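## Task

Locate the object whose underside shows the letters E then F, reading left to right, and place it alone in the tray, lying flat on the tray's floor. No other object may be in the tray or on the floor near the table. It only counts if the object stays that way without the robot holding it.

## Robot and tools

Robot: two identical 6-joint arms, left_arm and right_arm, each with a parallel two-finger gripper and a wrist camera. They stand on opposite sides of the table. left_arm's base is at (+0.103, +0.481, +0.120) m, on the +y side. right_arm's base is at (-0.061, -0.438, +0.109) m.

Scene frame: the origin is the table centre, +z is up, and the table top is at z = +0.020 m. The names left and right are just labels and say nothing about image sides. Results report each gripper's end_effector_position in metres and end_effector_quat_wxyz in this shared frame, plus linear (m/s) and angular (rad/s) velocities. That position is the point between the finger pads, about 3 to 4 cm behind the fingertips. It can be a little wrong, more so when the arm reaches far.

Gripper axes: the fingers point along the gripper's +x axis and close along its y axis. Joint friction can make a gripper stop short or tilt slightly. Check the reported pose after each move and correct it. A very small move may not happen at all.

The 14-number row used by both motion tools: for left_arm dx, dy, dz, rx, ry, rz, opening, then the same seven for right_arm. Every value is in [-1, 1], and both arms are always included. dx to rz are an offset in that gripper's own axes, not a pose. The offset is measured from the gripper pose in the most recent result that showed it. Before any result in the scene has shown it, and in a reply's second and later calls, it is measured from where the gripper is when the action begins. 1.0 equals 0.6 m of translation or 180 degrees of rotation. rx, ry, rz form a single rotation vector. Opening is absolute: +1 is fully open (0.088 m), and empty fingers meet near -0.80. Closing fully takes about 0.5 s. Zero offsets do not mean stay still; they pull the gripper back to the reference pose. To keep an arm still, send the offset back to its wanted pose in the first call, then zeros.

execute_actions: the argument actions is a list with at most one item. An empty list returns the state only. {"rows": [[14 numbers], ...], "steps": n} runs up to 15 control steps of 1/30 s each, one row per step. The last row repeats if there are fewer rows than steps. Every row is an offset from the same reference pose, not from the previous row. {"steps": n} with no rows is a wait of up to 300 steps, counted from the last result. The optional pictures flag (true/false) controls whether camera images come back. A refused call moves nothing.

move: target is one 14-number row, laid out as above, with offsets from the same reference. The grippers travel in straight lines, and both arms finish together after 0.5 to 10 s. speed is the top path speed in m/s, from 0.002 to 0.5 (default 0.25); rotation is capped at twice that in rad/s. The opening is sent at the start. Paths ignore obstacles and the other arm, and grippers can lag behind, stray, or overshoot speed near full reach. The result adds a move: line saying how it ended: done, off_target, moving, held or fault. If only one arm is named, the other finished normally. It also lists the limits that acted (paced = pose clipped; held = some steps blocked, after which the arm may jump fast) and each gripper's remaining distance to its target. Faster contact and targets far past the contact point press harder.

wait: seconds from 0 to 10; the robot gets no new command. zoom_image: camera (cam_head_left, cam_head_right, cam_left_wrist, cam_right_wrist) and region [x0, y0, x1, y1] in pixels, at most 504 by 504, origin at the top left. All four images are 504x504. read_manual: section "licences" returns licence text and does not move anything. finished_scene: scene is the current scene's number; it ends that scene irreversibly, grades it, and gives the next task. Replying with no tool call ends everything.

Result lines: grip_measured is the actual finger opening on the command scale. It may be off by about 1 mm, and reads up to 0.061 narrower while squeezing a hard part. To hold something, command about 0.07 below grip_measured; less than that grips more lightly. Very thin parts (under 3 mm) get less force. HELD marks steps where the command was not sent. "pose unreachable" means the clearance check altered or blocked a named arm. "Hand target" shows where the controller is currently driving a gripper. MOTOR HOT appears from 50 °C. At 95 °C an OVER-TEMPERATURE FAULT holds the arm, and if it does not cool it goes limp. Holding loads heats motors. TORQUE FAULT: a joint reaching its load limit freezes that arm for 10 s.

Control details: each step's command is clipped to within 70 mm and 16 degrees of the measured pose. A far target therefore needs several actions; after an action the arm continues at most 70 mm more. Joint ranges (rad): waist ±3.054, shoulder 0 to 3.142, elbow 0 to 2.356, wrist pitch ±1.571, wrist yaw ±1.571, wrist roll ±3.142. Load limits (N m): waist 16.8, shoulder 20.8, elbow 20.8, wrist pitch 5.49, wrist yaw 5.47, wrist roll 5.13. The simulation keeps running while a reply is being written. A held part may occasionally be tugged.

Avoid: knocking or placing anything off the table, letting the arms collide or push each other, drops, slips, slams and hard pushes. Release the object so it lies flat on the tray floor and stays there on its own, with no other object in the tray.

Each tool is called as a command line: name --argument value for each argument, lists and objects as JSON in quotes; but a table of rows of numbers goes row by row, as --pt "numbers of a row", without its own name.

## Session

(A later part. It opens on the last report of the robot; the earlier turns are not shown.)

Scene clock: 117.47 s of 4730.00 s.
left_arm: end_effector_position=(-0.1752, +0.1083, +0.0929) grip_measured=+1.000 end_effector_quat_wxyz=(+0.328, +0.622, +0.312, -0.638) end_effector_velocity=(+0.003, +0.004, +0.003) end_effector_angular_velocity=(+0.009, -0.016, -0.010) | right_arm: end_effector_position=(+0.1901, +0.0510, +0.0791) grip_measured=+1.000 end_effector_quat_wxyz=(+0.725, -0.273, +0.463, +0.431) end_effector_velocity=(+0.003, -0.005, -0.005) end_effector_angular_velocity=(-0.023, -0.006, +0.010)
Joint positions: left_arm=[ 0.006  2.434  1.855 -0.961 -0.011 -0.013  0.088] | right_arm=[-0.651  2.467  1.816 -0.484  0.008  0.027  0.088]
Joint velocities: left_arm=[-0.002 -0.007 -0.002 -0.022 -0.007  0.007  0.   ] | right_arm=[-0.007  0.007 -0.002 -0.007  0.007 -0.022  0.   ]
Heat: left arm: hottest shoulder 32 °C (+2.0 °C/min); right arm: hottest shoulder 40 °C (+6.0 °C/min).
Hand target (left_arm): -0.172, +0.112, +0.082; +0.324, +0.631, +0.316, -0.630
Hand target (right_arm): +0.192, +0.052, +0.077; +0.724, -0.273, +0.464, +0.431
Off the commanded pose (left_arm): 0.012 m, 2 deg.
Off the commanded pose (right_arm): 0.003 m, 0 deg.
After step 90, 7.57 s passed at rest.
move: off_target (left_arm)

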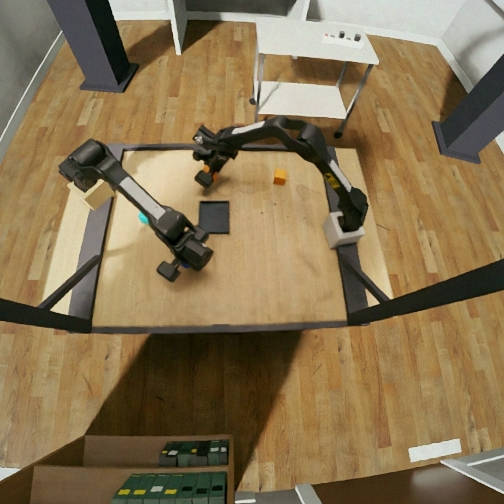

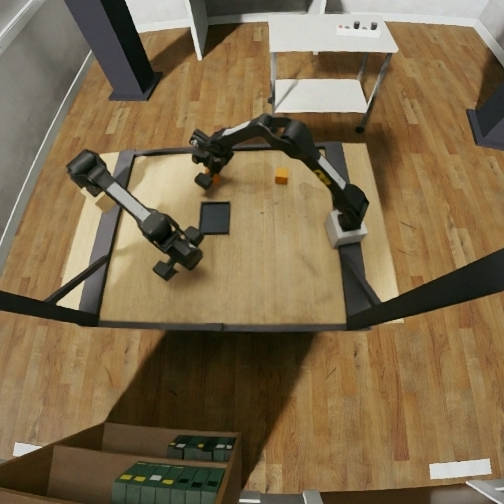

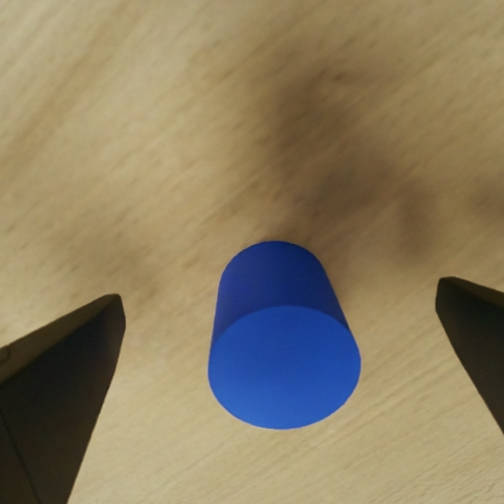

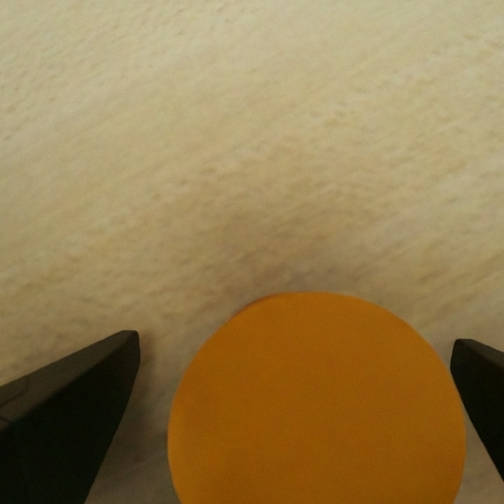

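move --target '[0.05,0,-0.005,0,0.01,0,1, 0,0,0,0,0,0,0.08]' --speed 0.08

Scene clock: 121.23 s of 4730.00 s.
left_arm: end_effector_position=(-0.1759, +0.1073, +0.0729) grip_measured=+1.000 end_effector_quat_wxyz=(+0.327, +0.626, +0.314, -0.635) end_effector_velocity=(-0.001, +0.002, +0.003) end_effector_angular_velocity=(+0.006, +0.005, +0.005) | right_arm: end_effector_position=(+0.1901, +0.0510, +0.0789) grip_measured=+0.170 end_effector_quat_wxyz=(+0.724, -0.273, +0.463, +0.431) end_effector_velocity=(-0.001, -0.002, -0.000) end_effector_angular_velocity=(-0.005, +0.007, +0.007)
Joint positions: left_arm=[ 0.006  2.479  1.855 -0.926 -0.011 -0.013  0.088] | right_arm=[-0.651  2.467  1.816 -0.484  0.008  0.027  0.047]
Joint velocities: left_arm=[-0.002 -0.007 -0.002 -0.007  0.007 -0.007  0.   ] | right_arm=[-0.002 -0.002 -0.002 -0.007 -0.007 -0.007 -0.   ]
Heat: left arm: hottest shoulder 32 °C (+2.0 °C/min); right arm: hottest shoulder 40 °C (+5.1 °C/min).
Hand target (left_arm): -0.174, +0.110, +0.063; +0.323, +0.632, +0.317, -0.629
Hand target (right_arm): +0.190, +0.051, +0.079; +0.725, -0.273, +0.463, +0.431
Off the commanded pose (left_arm): 0.011 m, 1 deg.
Off the commanded pose (right_arm): 0.000 m, 0 deg.
move: off_target (left_arm)

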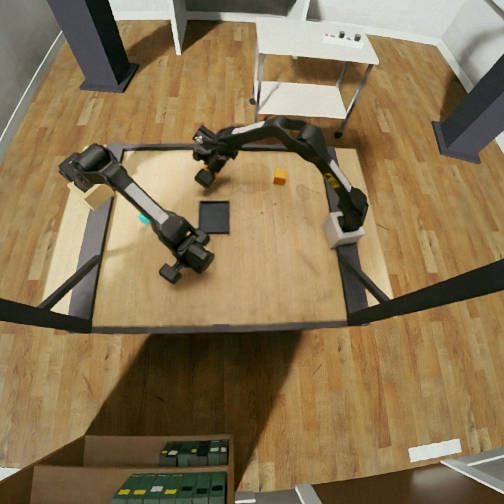

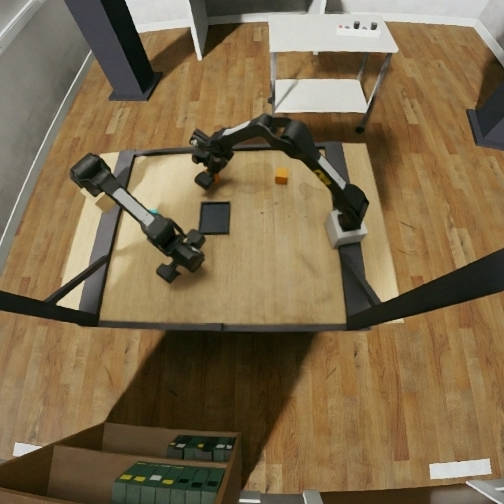

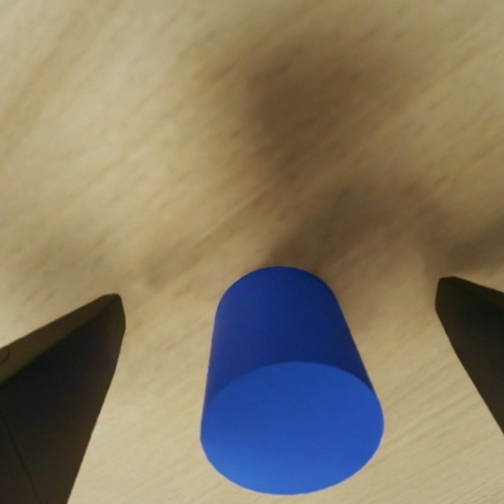

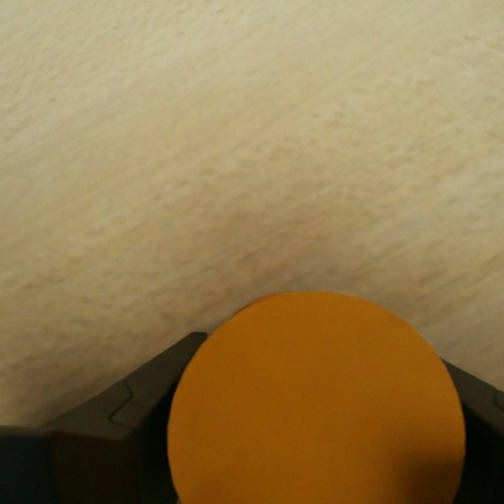

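move --target '[0.032,-0.004,-0.028,0,0.008,0,1, 0,0,0,0,0,0,0.05]' --speed 0.08

Scene clock: 124.50 s of 4730.00 s.
left_arm: end_effector_position=(-0.1717, +0.1142, +0.0614) grip_measured=+1.000 end_effector_quat_wxyz=(+0.327, +0.624, +0.315, -0.636) end_effector_velocity=(+0.001, +0.002, -0.001) end_effector_angular_velocity=(-0.001, +0.010, +0.010) | right_arm: end_effector_position=(+0.1901, +0.0510, +0.0789) grip_measured=+0.170 end_effector_quat_wxyz=(+0.724, -0.273, +0.463, +0.431) end_effector_velocity=(-0.002, -0.004, -0.004) end_effector_angular_velocity=(-0.014, +0.011, +0.007)
Joint positions: left_arm=[ 0.005  2.465  1.777 -0.859 -0.008 -0.017  0.088] | right_arm=[-0.651  2.467  1.816 -0.484  0.008  0.027  0.047]
Joint velocities: left_arm=[ 0.002 -0.012 -0.027  0.022  0.007 -0.007  0.   ] | right_arm=[-0.002  0.002 -0.007 -0.007 -0.007 -0.007 -0.   ]
Heat: left arm: hottest shoulder 32 °C (+2.0 °C/min); right arm: hottest shoulder 42 °C (+7.1 °C/min).
Hand target (left_arm): -0.168, +0.122, +0.053; +0.323, +0.633, +0.318, -0.627
Hand target (right_arm): +0.190, +0.051, +0.079; +0.724, -0.273, +0.463, +0.431
Off the commanded pose (left_arm): 0.012 m, 2 deg.
Off the commanded pose (right_arm): 0.000 m, 0 deg.
move: off_target (left_arm)

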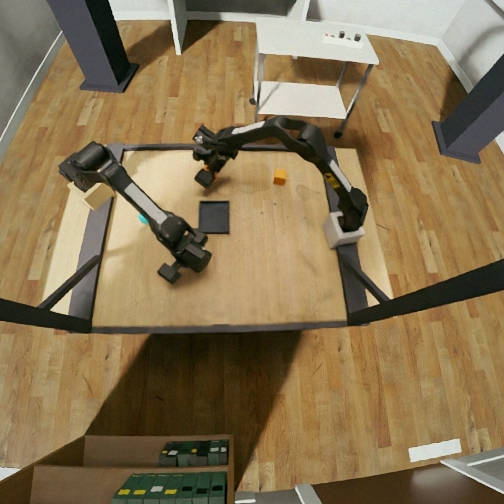

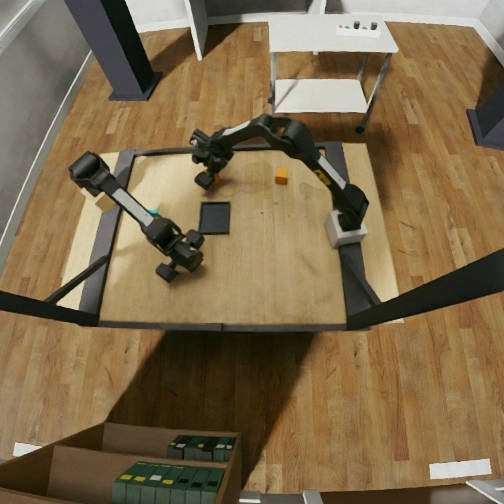

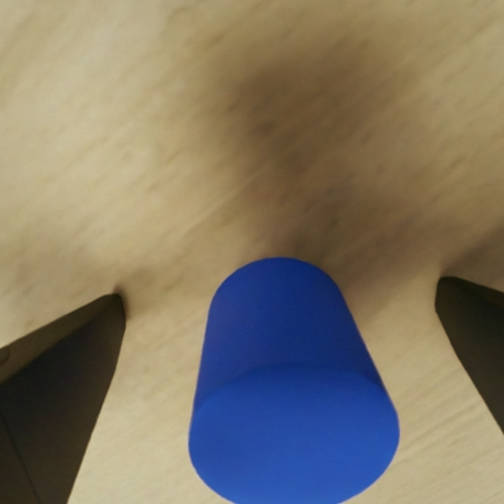

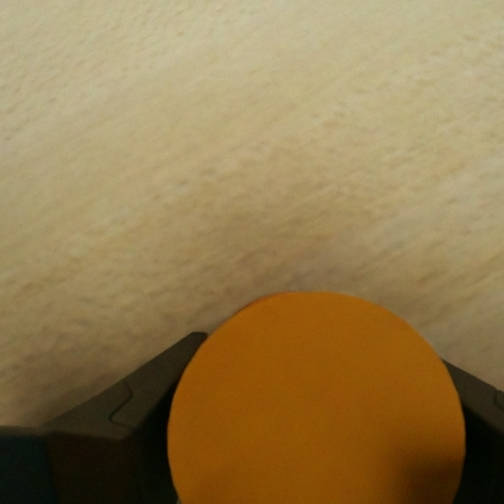

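execute_actions --actions '[{"rows": [[0,0,0,0,0,0,-0.12, 0,0,0,0,0,0,0.05]], "steps": 15}]'

Scene clock: 126.27 s of 4730.00 s.
left_arm: end_effector_position=(-0.1739, +0.1153, +0.0622) grip_measured=-0.055 end_effector_quat_wxyz=(+0.325, +0.623, +0.314, -0.638) end_effector_velocity=(+0.001, +0.001, -0.001) end_effector_angular_velocity=(+0.002, -0.010, +0.020) | right_arm: end_effector_position=(+0.1901, +0.0510, +0.0789) grip_measured=+0.170 end_effector_quat_wxyz=(+0.724, -0.273, +0.463, +0.431) end_effector_velocity=(-0.001, -0.003, -0.002) end_effector_angular_velocity=(-0.006, +0.014, -0.006)
Joint positions: left_arm=[ 0.001  2.463  1.777 -0.859 -0.004 -0.017  0.036] | right_arm=[-0.651  2.467  1.816 -0.484  0.008  0.027  0.047]
Joint velocities: left_arm=[-0.002  0.002  0.002 -0.007 -0.007 -0.022  0.   ] | right_arm=[-0.002 -0.002 -0.007 -0.007 -0.007  0.007 -0.   ]
Heat: left arm: hottest shoulder 33 °C (+3.0 °C/min); right arm: hottest shoulder 42 °C (+7.1 °C/min).
Hand target (left_arm): -0.172, +0.114, +0.061; +0.327, +0.624, +0.315, -0.636
Hand target (right_arm): +0.190, +0.051, +0.079; +0.724, -0.273, +0.463, +0.431
Off the commanded pose (left_arm): 0.003 m, 0 deg.
Off the commanded pose (right_arm): 0.000 m, 0 deg.
Steps of this call (steps 1 to 38: nothing new was sent; steps 39 to 53: all 15 steps of this action). Readings (end_effector_position):
39: left_arm (-0.1718, +0.1143, +0.0615) | right_arm (+0.1901, +0.0510, +0.0789)
40: left_arm (-0.1726, +0.1148, +0.0617) | right_arm (+0.1901, +0.0510, +0.0789)
42: left_arm (-0.1734, +0.1154, +0.0618) | right_arm (+0.1901, +0.0510, +0.0789)
46: left_arm (-0.1739, +0.1153, +0.0621) | right_arm (+0.1901, +0.0510, +0.0789)
53: the state above

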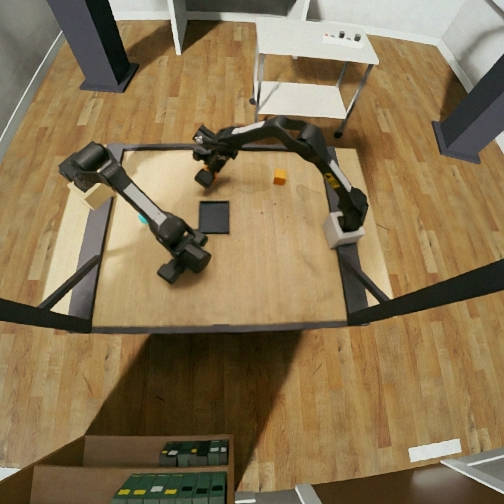

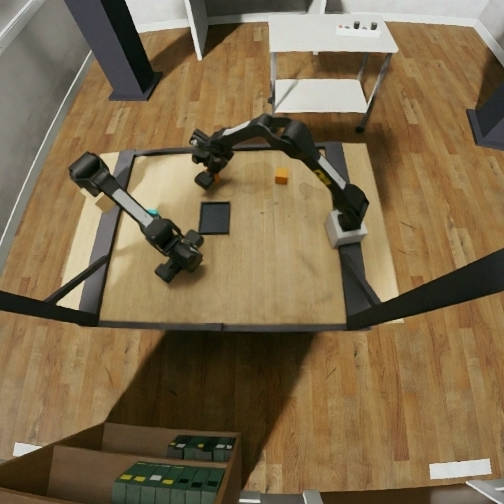

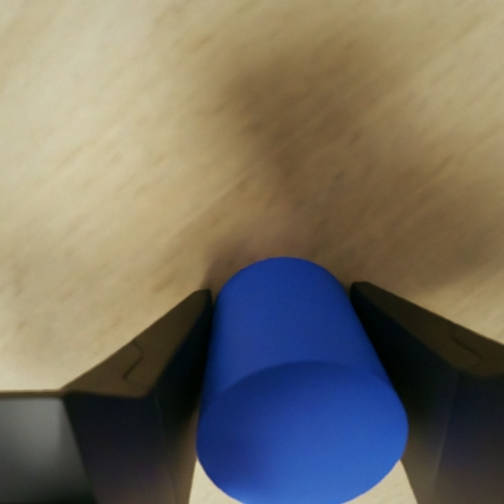

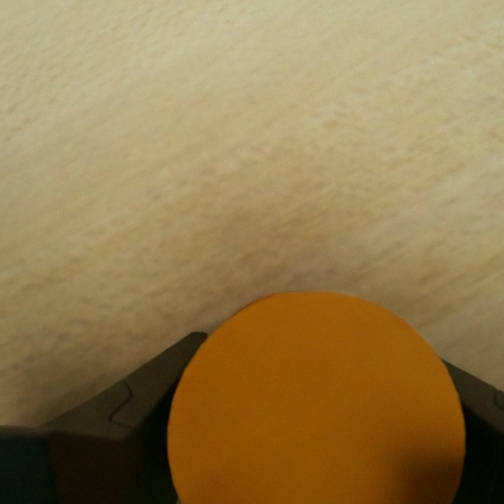

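move --target '[-0.133,0,0,0,0,0,-0.16, -0.121,0,0.056,0,0,0,0.05]' --speed 0.15

Scene clock: 130.43 s of 4730.00 s.
left_arm: end_effector_position=(-0.1716, +0.1184, +0.1369) grip_measured=-0.055 end_effector_quat_wxyz=(+0.324, +0.626, +0.316, -0.635) end_effector_velocity=(+0.002, -0.001, +0.001) end_effector_angular_velocity=(-0.002, -0.007, +0.025) | right_arm: end_effector_position=(+0.1888, +0.0485, +0.1495) grip_measured=+0.170 end_effector_quat_wxyz=(+0.720, -0.277, +0.470, +0.428) end_effector_velocity=(+0.000, +0.005, +0.008) end_effector_angular_velocity=(+0.023, +0.008, +0.013)
Joint positions: left_arm=[ 0.001  2.35   1.886 -1.091 -0.004 -0.017  0.036] | right_arm=[-0.651  2.377  1.953 -0.731  0.008  0.027  0.047]
Joint velocities: left_arm=[ 0.002  0.002  0.007 -0.007 -0.007 -0.022 -0.   ] | right_arm=[-0.002 -0.002  0.022 -0.007 -0.022 -0.007 -0.   ]
Heat: left arm: hottest shoulder 33 °C (+3.0 °C/min); right arm: hottest shoulder 44 °C (+9.1 °C/min).
Hand target (left_arm): -0.173, +0.117, +0.142; +0.325, +0.623, +0.314, -0.638
Hand target (right_arm): +0.190, +0.051, +0.159; +0.725, -0.273, +0.463, +0.431
Off the commanded pose (left_arm): 0.005 m, 1 deg.
Off the commanded pose (right_arm): 0.010 m, 1 deg.
After step 90, 0.13 s passed at rest.
move: off_target (right_arm)

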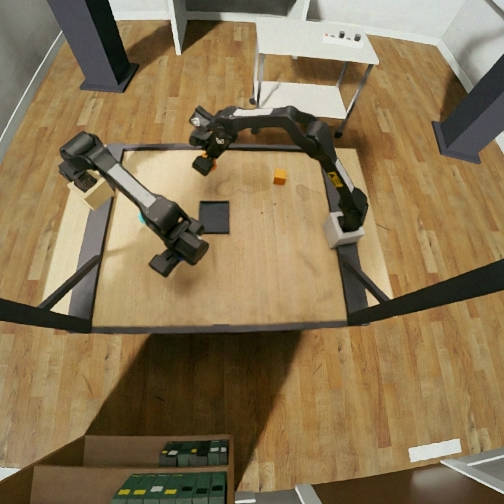

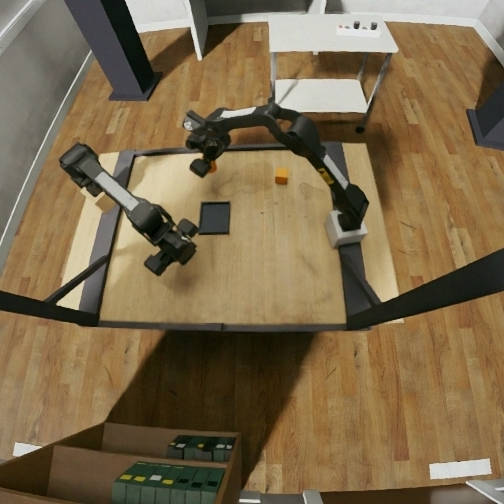

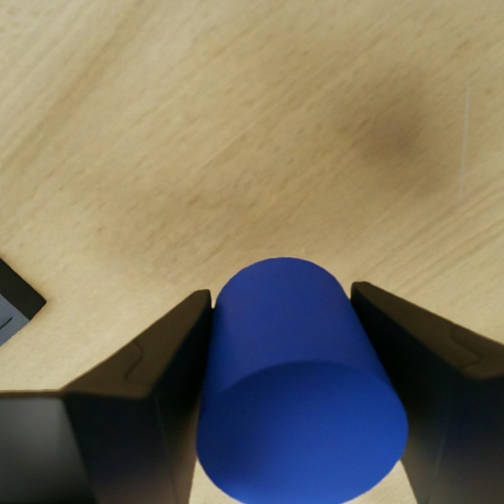

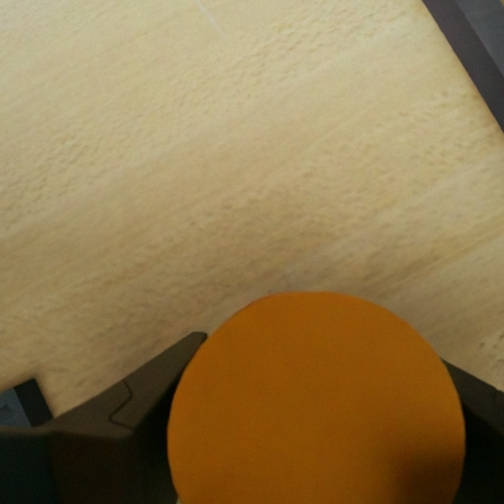

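move --target '[-0.2407,0.284,-0.2005,-0.1132,-0.4852,0.113,-0.16, -0.3433,0.1613,-0.24,-0.0603,-0.3637,0.0908,0.05]' --speed 0.25

Scene clock: 141.00 s of 4730.00 s.
left_arm: end_effector_position=(+0.0378, +0.1175, +0.2836) grip_measured=-0.055 end_effector_quat_wxyz=(+0.646, -0.004, -0.004, -0.764) end_effector_velocity=(-0.000, +0.000, +0.001) end_effector_angular_velocity=(-0.013, -0.005, -0.005) | right_arm: end_effector_position=(+0.0017, -0.0925, +0.2802) grip_measured=+0.170 end_effector_quat_wxyz=(+0.766, -0.002, +0.005, +0.643) end_effector_velocity=(-0.001, -0.002, +0.001) end_effector_angular_velocity=(+0.006, -0.008, +0.005)
Joint positions: left_arm=[ 0.466  1.515  0.322  1.204 -0.016  0.001  0.036] | right_arm=[-0.361  1.361  0.277  1.074 -0.007  0.003  0.047]
Joint velocities: left_arm=[ 0.002  0.007 -0.002  0.022  0.007  0.007 -0.   ] | right_arm=[-0.002 -0.007 -0.007  0.007 -0.007 -0.007 -0.   ]
Heat: left arm: hottest shoulder 35 °C (+5.1 °C/min); right arm: hottest shoulder 46 °C (+13.2 °C/min).
Hand target (left_arm): +0.038, +0.119, +0.278; +0.644, +0.000, +0.002, -0.765
Hand target (right_arm): +0.001, -0.094, +0.282; +0.766, -0.001, +0.000, +0.642
Off the commanded pose (left_arm): 0.004 m, 1 deg.
Off the commanded pose (right_arm): 0.001 m, 1 deg.
After step 90, 3.83 s passed at rest.
move: done

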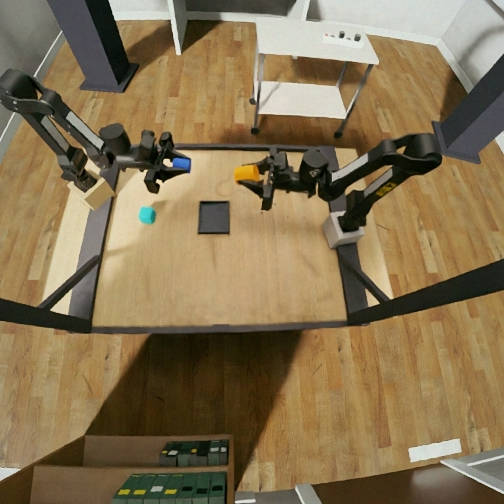

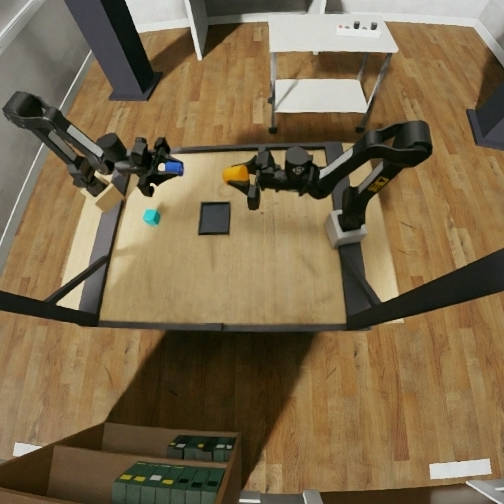

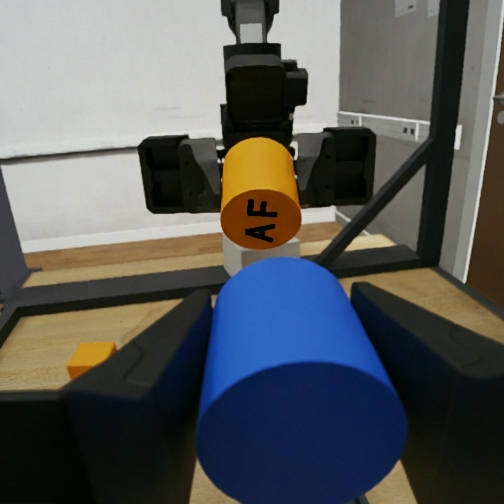

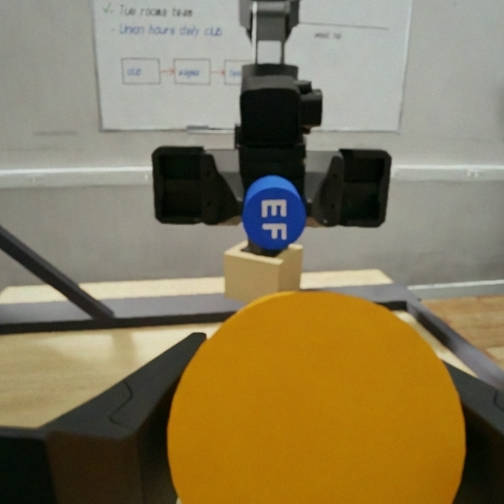

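zoom_image --camera "cam_right_wrist" --region '[224, 165, 324, 265]'

Region (224, 165, 324, 265) of cam_right_wrist's 504x504 image, scaled by 5.040, with more detail than that image has.

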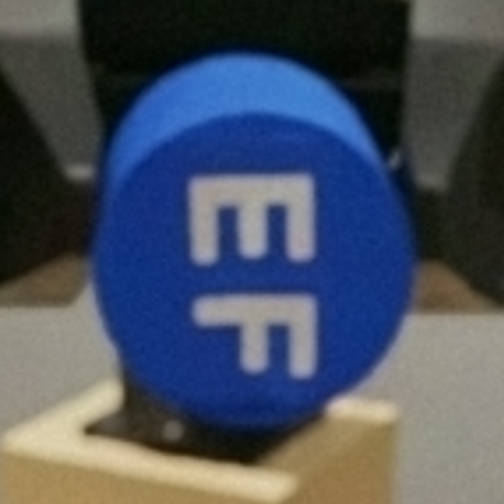

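move --target '[0.1535,-0.049,-0.274,0,0.5,0,-0.16, -0.2195,-0.1555,-0.302,0.0737,0.3525,-0.1164,0.05]' --speed 0.25

Scene clock: 156.77 s of 4730.00 s.
left_arm: end_effector_position=(-0.0060, +0.0281, +0.1297) grip_measured=-0.055 end_effector_quat_wxyz=(+0.462, +0.535, +0.446, -0.549) end_effector_velocity=(-0.001, +0.006, -0.003) end_effector_angular_velocity=(+0.037, -0.002, -0.010) | right_arm: end_effector_position=(+0.0659, -0.2418, +0.0979) grip_measured=+0.170 end_effector_quat_wxyz=(+0.740, -0.252, +0.477, +0.401) end_effector_velocity=(-0.000, -0.003, -0.002) end_effector_angular_velocity=(-0.016, -0.001, +0.001)
Joint positions: left_arm=[ 0.412  2.393  1.932 -1.08  -0.007 -0.061  0.036] | right_arm=[-0.756  1.338  0.34  -0.142 -0.005  0.01   0.047]
Joint velocities: left_arm=[-0.002  0.012  0.012 -0.037  0.007  0.007 -0.   ] | right_arm=[-0.002  0.002 -0.002 -0.007  0.007 -0.007 -0.   ]
Heat: left arm: hottest shoulder 32 °C (+1.0 °C/min); right arm: hottest shoulder 40 °C (+5.0 °C/min).
Hand target (left_arm): -0.008, +0.029, +0.122; +0.457, +0.539, +0.451, -0.545
Hand target (right_arm): +0.069, -0.240, +0.100; +0.743, -0.253, +0.475, +0.399
Off the commanded pose (left_arm): 0.010 m, 1 deg.
Off the commanded pose (right_arm): 0.005 m, 1 deg.
After step 90, 9.03 s passed at rest.
move: off_target (left_arm)

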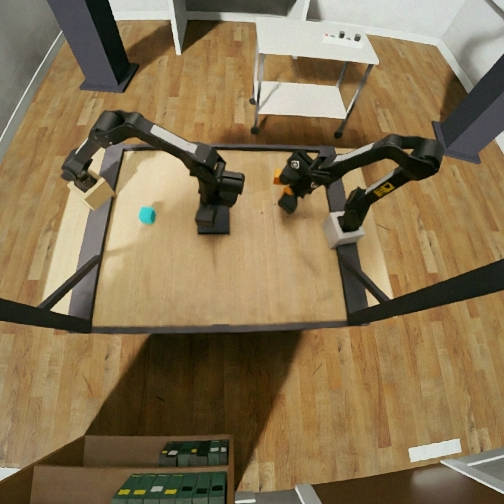

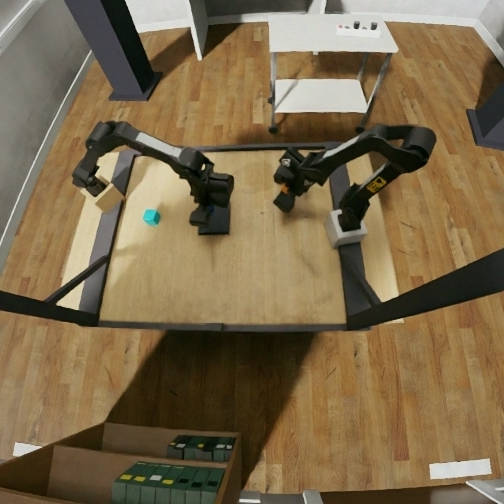

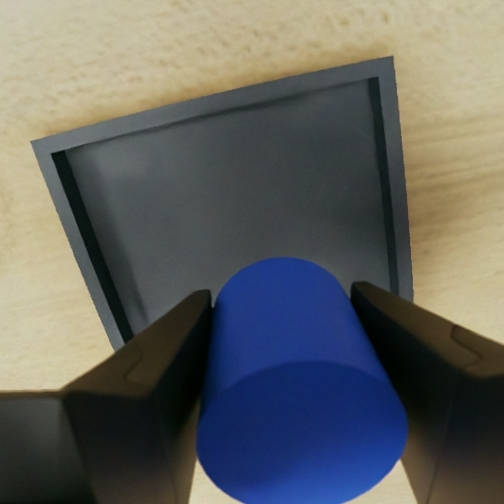

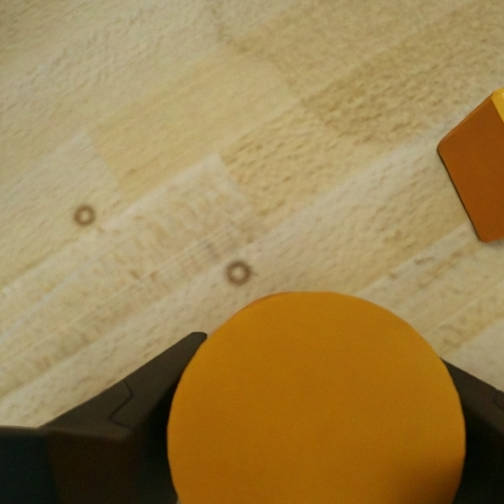

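move --target '[0.105,0.016,0,0,0,0,-0.16, 0.033,0,-0.0155,0,0,0,0.05]' --speed 0.07

Scene clock: 161.20 s of 4730.00 s.
left_arm: end_effector_position=(+0.0014, +0.0204, +0.0777) grip_measured=-0.055 end_effector_quat_wxyz=(+0.468, +0.528, +0.441, -0.555) end_effector_velocity=(+0.003, +0.004, -0.003) end_effector_angular_velocity=(+0.012, -0.025, +0.006) | right_arm: end_effector_position=(+0.0670, -0.2402, +0.0784) grip_measured=+0.170 end_effector_quat_wxyz=(+0.742, -0.251, +0.475, +0.402) end_effector_velocity=(+0.002, -0.002, -0.002) end_effector_angular_velocity=(-0.011, -0.012, +0.009)
Joint positions: left_arm=[ 0.431  2.464  1.846 -0.898 -0.007 -0.044  0.036] | right_arm=[-0.756  1.446  0.3    0.013 -0.005  0.01   0.047]
Joint velocities: left_arm=[-0.002  0.002 -0.007 -0.007 -0.022 -0.007 -0.   ] | right_arm=[-0.007  0.007 -0.002  0.007  0.007 -0.022 -0.   ]
Heat: left arm: hottest shoulder 33 °C (+2.0 °C/min); right arm: hottest shoulder 39 °C (+4.0 °C/min).
Hand target (left_arm): +0.003, +0.025, +0.067; +0.462, +0.535, +0.446, -0.549
Hand target (right_arm): +0.066, -0.242, +0.076; +0.740, -0.252, +0.477, +0.401
Off the commanded pose (left_arm): 0.012 m, 1 deg.
Off the commanded pose (right_arm): 0.003 m, 0 deg.
After step 90, 0.17 s passed at rest.
move: off_target (left_arm)

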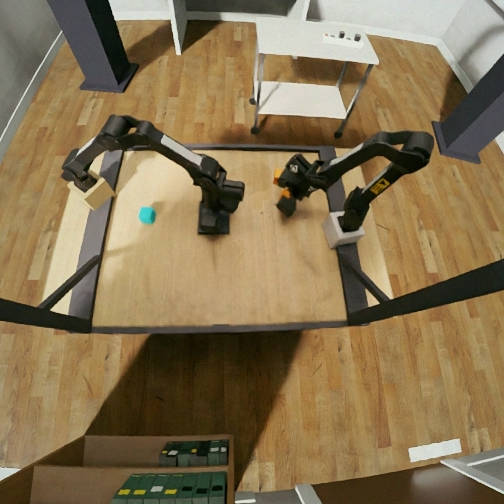

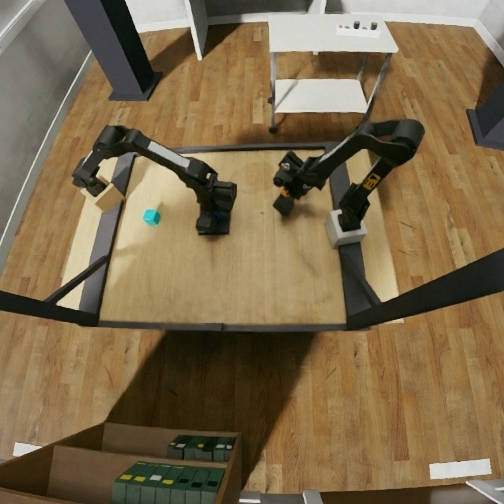

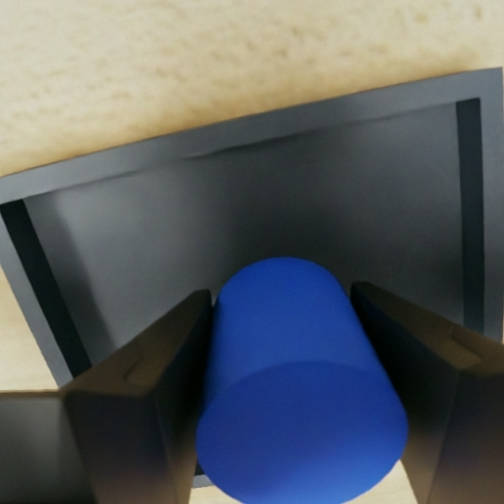

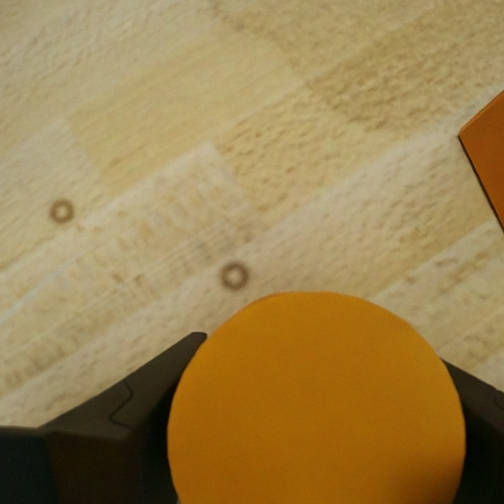

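move --target '[0.030,0,0.004,0,0.018,0,-0.16, 0,0,0,0,0,0,0.7]' --speed 0.04

Scene clock: 165.00 s of 4730.00 s.
left_arm: end_effector_position=(+0.0000, +0.0143, +0.0705) grip_measured=-0.055 end_effector_quat_wxyz=(+0.461, +0.537, +0.448, -0.546) end_effector_velocity=(+0.001, -0.007, +0.003) end_effector_angular_velocity=(-0.026, -0.016, +0.020) | right_arm: end_effector_position=(+0.0670, -0.2403, +0.0783) grip_measured=+0.697 end_effector_quat_wxyz=(+0.742, -0.251, +0.475, +0.402) end_effector_velocity=(-0.002, -0.001, -0.001) end_effector_angular_velocity=(-0.004, +0.007, +0.007)
Joint positions: left_arm=[ 0.431  2.532  1.944 -0.962 -0.007 -0.044  0.036] | right_arm=[-0.756  1.447  0.3    0.015 -0.005  0.01   0.073]
Joint velocities: left_arm=[-0.002  0.002  0.017  0.007 -0.022 -0.022 -0.   ] | right_arm=[-0.002 -0.002 -0.002 -0.007 -0.007 -0.007 -0.   ]
Heat: left arm: hottest shoulder 33 °C (+2.0 °C/min); right arm: hottest shoulder 38 °C (+2.0 °C/min).
Hand target (left_arm): +0.001, +0.017, +0.060; +0.456, +0.543, +0.454, -0.540
Hand target (right_arm): +0.067, -0.240, +0.078; +0.742, -0.251, +0.475, +0.402
Off the commanded pose (left_arm): 0.011 m, 1 deg.
Off the commanded pose (right_arm): 0.000 m, 0 deg.
move: off_target (left_arm)

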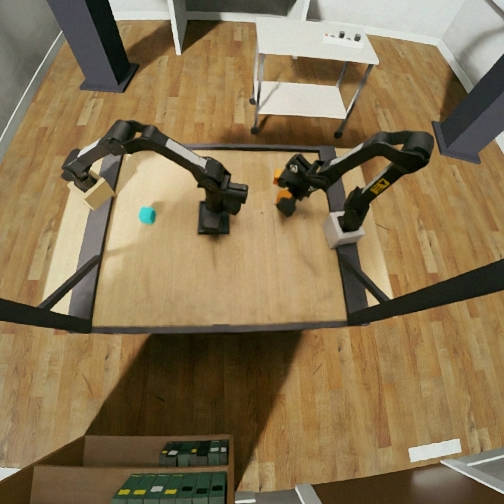

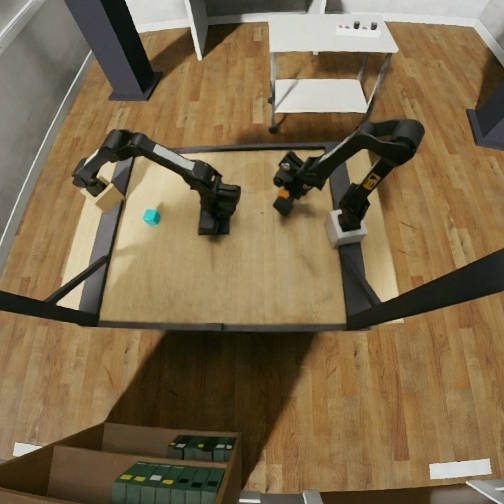

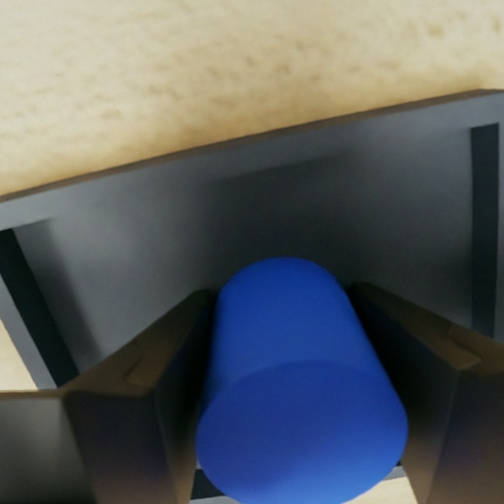

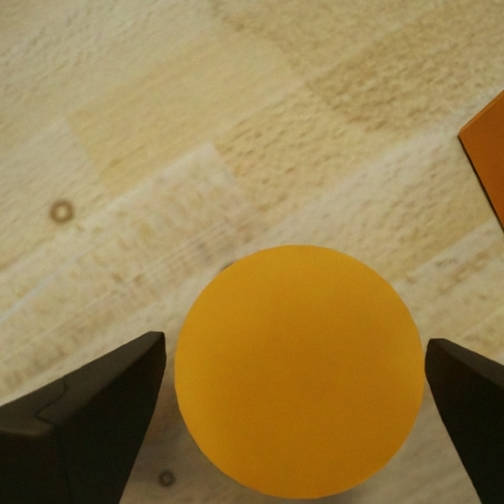

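move --target '[0.026,0,-0.02,0,0,0,-0.16, -0.1,0,0.03,0,0,0,0.7]' --speed 0.04

Scene clock: 169.43 s of 4730.00 s.
left_arm: end_effector_position=(+0.0007, +0.0170, +0.0676) grip_measured=-0.055 end_effector_quat_wxyz=(+0.469, +0.527, +0.440, -0.556) end_effector_velocity=(-0.002, +0.000, +0.002) end_effector_angular_velocity=(-0.006, +0.009, +0.004) | right_arm: end_effector_position=(+0.0604, -0.2503, +0.1352) grip_measured=+0.697 end_effector_quat_wxyz=(+0.739, -0.254, +0.480, +0.400) end_effector_velocity=(-0.005, -0.002, -0.001) end_effector_angular_velocity=(-0.005, +0.024, +0.013)
Joint positions: left_arm=[ 0.431  2.493  1.856 -0.877 -0.007 -0.044  0.036] | right_arm=[-0.756  1.147  0.415 -0.417 -0.005  0.01   0.073]
Joint velocities: left_arm=[-0.002 -0.007 -0.007  0.007  0.007 -0.007 -0.   ] | right_arm=[-0.002 -0.007 -0.002 -0.022 -0.022 -0.007  0.   ]
Heat: left arm: hottest shoulder 34 °C (+3.0 °C/min); right arm: hottest shoulder 37 °C (-1.0 °C/min).
Hand target (left_arm): +0.002, +0.026, +0.055; +0.461, +0.537, +0.448, -0.546
Hand target (right_arm): +0.063, -0.248, +0.140; +0.742, -0.251, +0.475, +0.401
Off the commanded pose (left_arm): 0.016 m, 2 deg.
Off the commanded pose (right_arm): 0.006 m, 1 deg.
move: off_target (left_arm)

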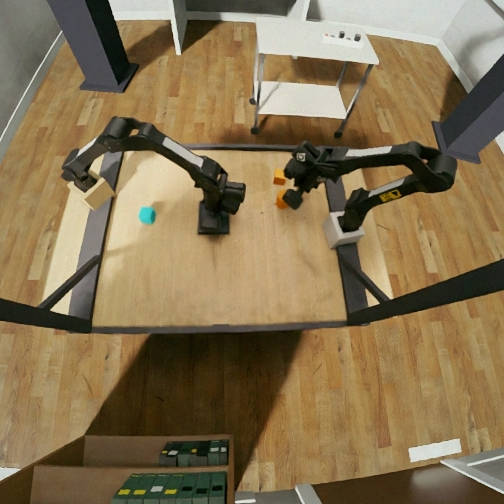

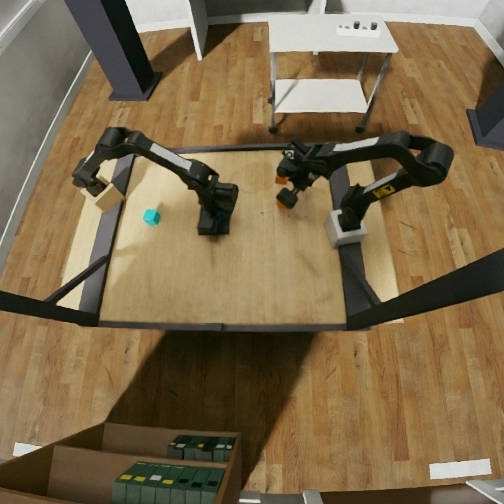

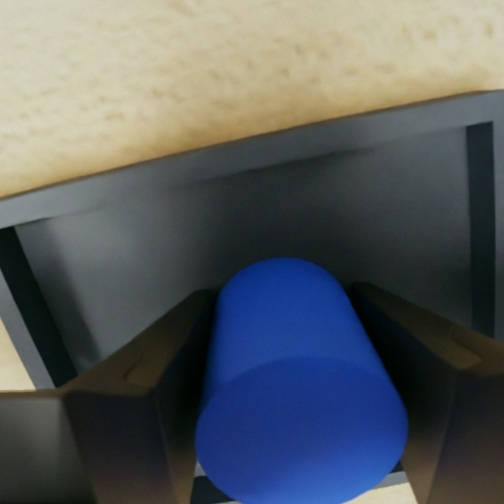

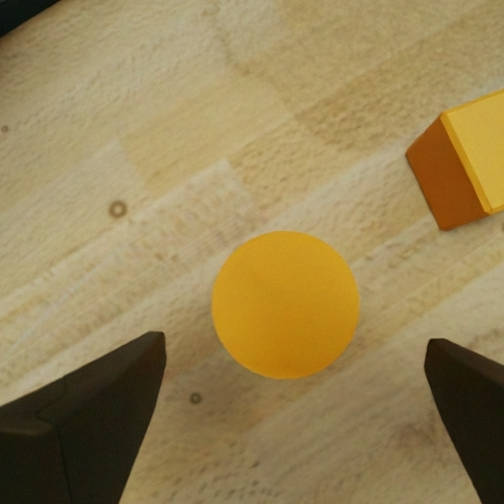

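execute_actions --actions '[{"rows": [[0,0,0,0,0,0,0.4, 0,0,0,0,0,0,0.7]], "steps": 12}]' --pictures false

move --target '[-0.15,0,-0.03,0,0,0,0.4, -0.05,0,0,0,0,0,0.7]' --speed 0.15

Scene clock: 171.20 s of 4730.00 s.
left_arm: end_effector_position=(+0.0014, +0.0161, +0.0687) grip_measured=+0.382 end_effector_quat_wxyz=(+0.470, +0.526, +0.440, -0.556) end_effector_velocity=(-0.002, +0.000, -0.002) end_effector_angular_velocity=(-0.001, +0.008, +0.004) | right_arm: end_effector_position=(+0.0604, -0.2504, +0.1355) grip_measured=+0.697 end_effector_quat_wxyz=(+0.739, -0.254, +0.480, +0.400) end_effector_velocity=(-0.002, -0.001, -0.001) end_effector_angular_velocity=(-0.001, +0.012, -0.006)
Joint positions: left_arm=[ 0.433  2.49   1.856 -0.876 -0.007 -0.044  0.058] | right_arm=[-0.756  1.146  0.416 -0.418 -0.005  0.01   0.073]
Joint velocities: left_arm=[-0.002  0.002 -0.002  0.007  0.007 -0.007  0.007] | right_arm=[-0.002 -0.002 -0.002 -0.007 -0.007  0.007 -0.   ]
Heat: left arm: hottest shoulder 34 °C (+3.0 °C/min); right arm: hottest shoulder 37 °C (-1.0 °C/min).
Hand target (left_arm): +0.001, +0.017, +0.067; +0.469, +0.527, +0.440, -0.556
Hand target (right_arm): +0.060, -0.250, +0.135; +0.739, -0.254, +0.480, +0.400
Off the commanded pose (left_arm): 0.002 m, 0 deg.
Off the commanded pose (right_arm): 0.000 m, 0 deg.
Steps of this call (steps 1 to 41: nothing new was sent; steps 42 to 53: all 12 steps of this action). Readings (end_effector_position):
42: left_arm (+0.0006, +0.0167, +0.0682) | right_arm (+0.0604, -0.2504, +0.1355)
43: left_arm (+0.0006, +0.0167, +0.0683) | right_arm (+0.0604, -0.2504, +0.1355)
45: left_arm (+0.0007, +0.0165, +0.0685) | right_arm (+0.0604, -0.2504, +0.1355)
49: left_arm (+0.0011, +0.0163, +0.0686) | right_arm (+0.0604, -0.2504, +0.1355)
53: the state above

Scene clock: 172.50 s of 4730.00 s.
left_arm: end_effector_position=(+0.0066, +0.0397, +0.1520) grip_measured=+0.398 end_effector_quat_wxyz=(+0.468, +0.528, +0.442, -0.554) end_effector_velocity=(+0.003, +0.002, +0.000) end_effector_angular_velocity=(+0.002, -0.023, +0.006) | right_arm: end_effector_position=(+0.0522, -0.2629, +0.1580) grip_measured=+0.697 end_effector_quat_wxyz=(+0.735, -0.257, +0.486, +0.398) end_effector_velocity=(-0.003, -0.003, -0.000) end_effector_angular_velocity=(-0.005, +0.015, -0.006)
Joint positions: left_arm=[ 0.433  2.29   1.842 -1.072 -0.007 -0.044  0.058] | right_arm=[-0.756  1.022  0.461 -0.602 -0.005  0.01   0.073]
Joint velocities: left_arm=[-0.002 -0.002 -0.002 -0.007 -0.022 -0.007 -0.   ] | right_arm=[-0.002 -0.012 -0.002 -0.022 -0.007  0.007  0.   ]
Heat: left arm: hottest shoulder 34 °C (+3.0 °C/min); right arm: hottest shoulder 36 °C (-2.0 °C/min).
Hand target (left_arm): +0.005, +0.039, +0.157; +0.470, +0.525, +0.440, -0.556
Hand target (right_arm): +0.054, -0.261, +0.163; +0.738, -0.254, +0.480, +0.400
Off the commanded pose (left_arm): 0.006 m, 1 deg.
Off the commanded pose (right_arm): 0.006 m, 1 deg.
move: done

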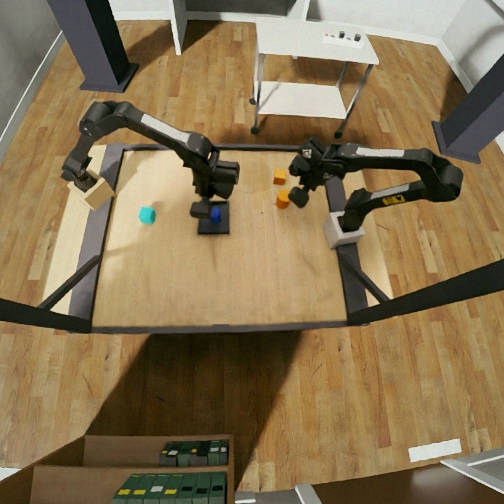

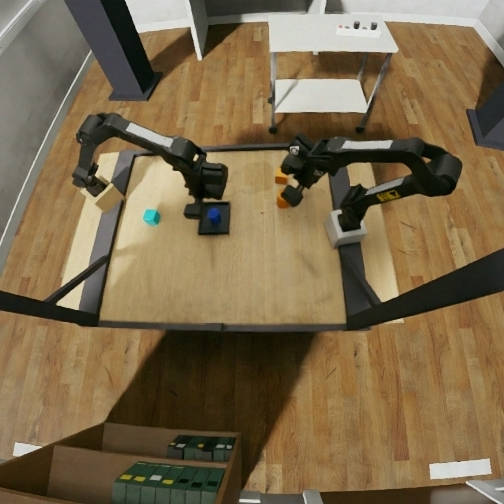

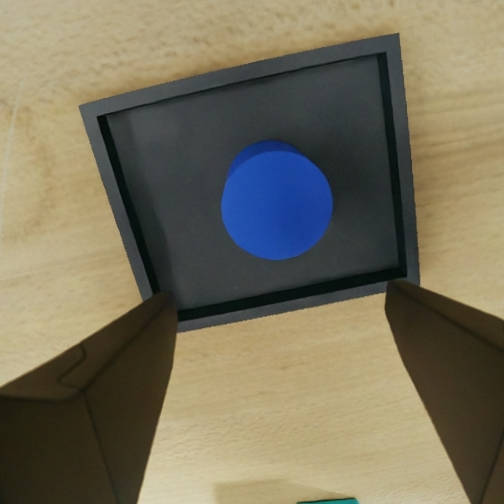

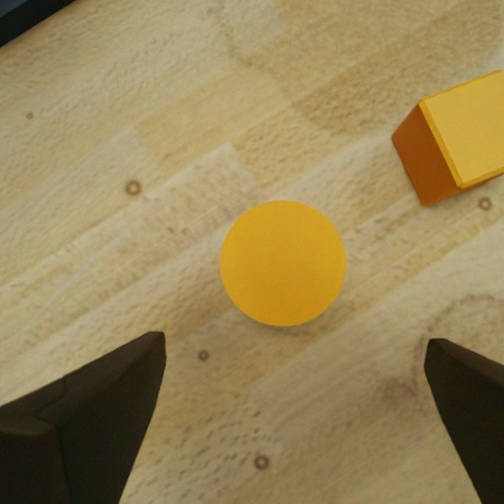

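The blue cylinder (EF) is standing flat in the tray, clear of the walls.

finished_scene --scene 1

The scene is finished: the task was done.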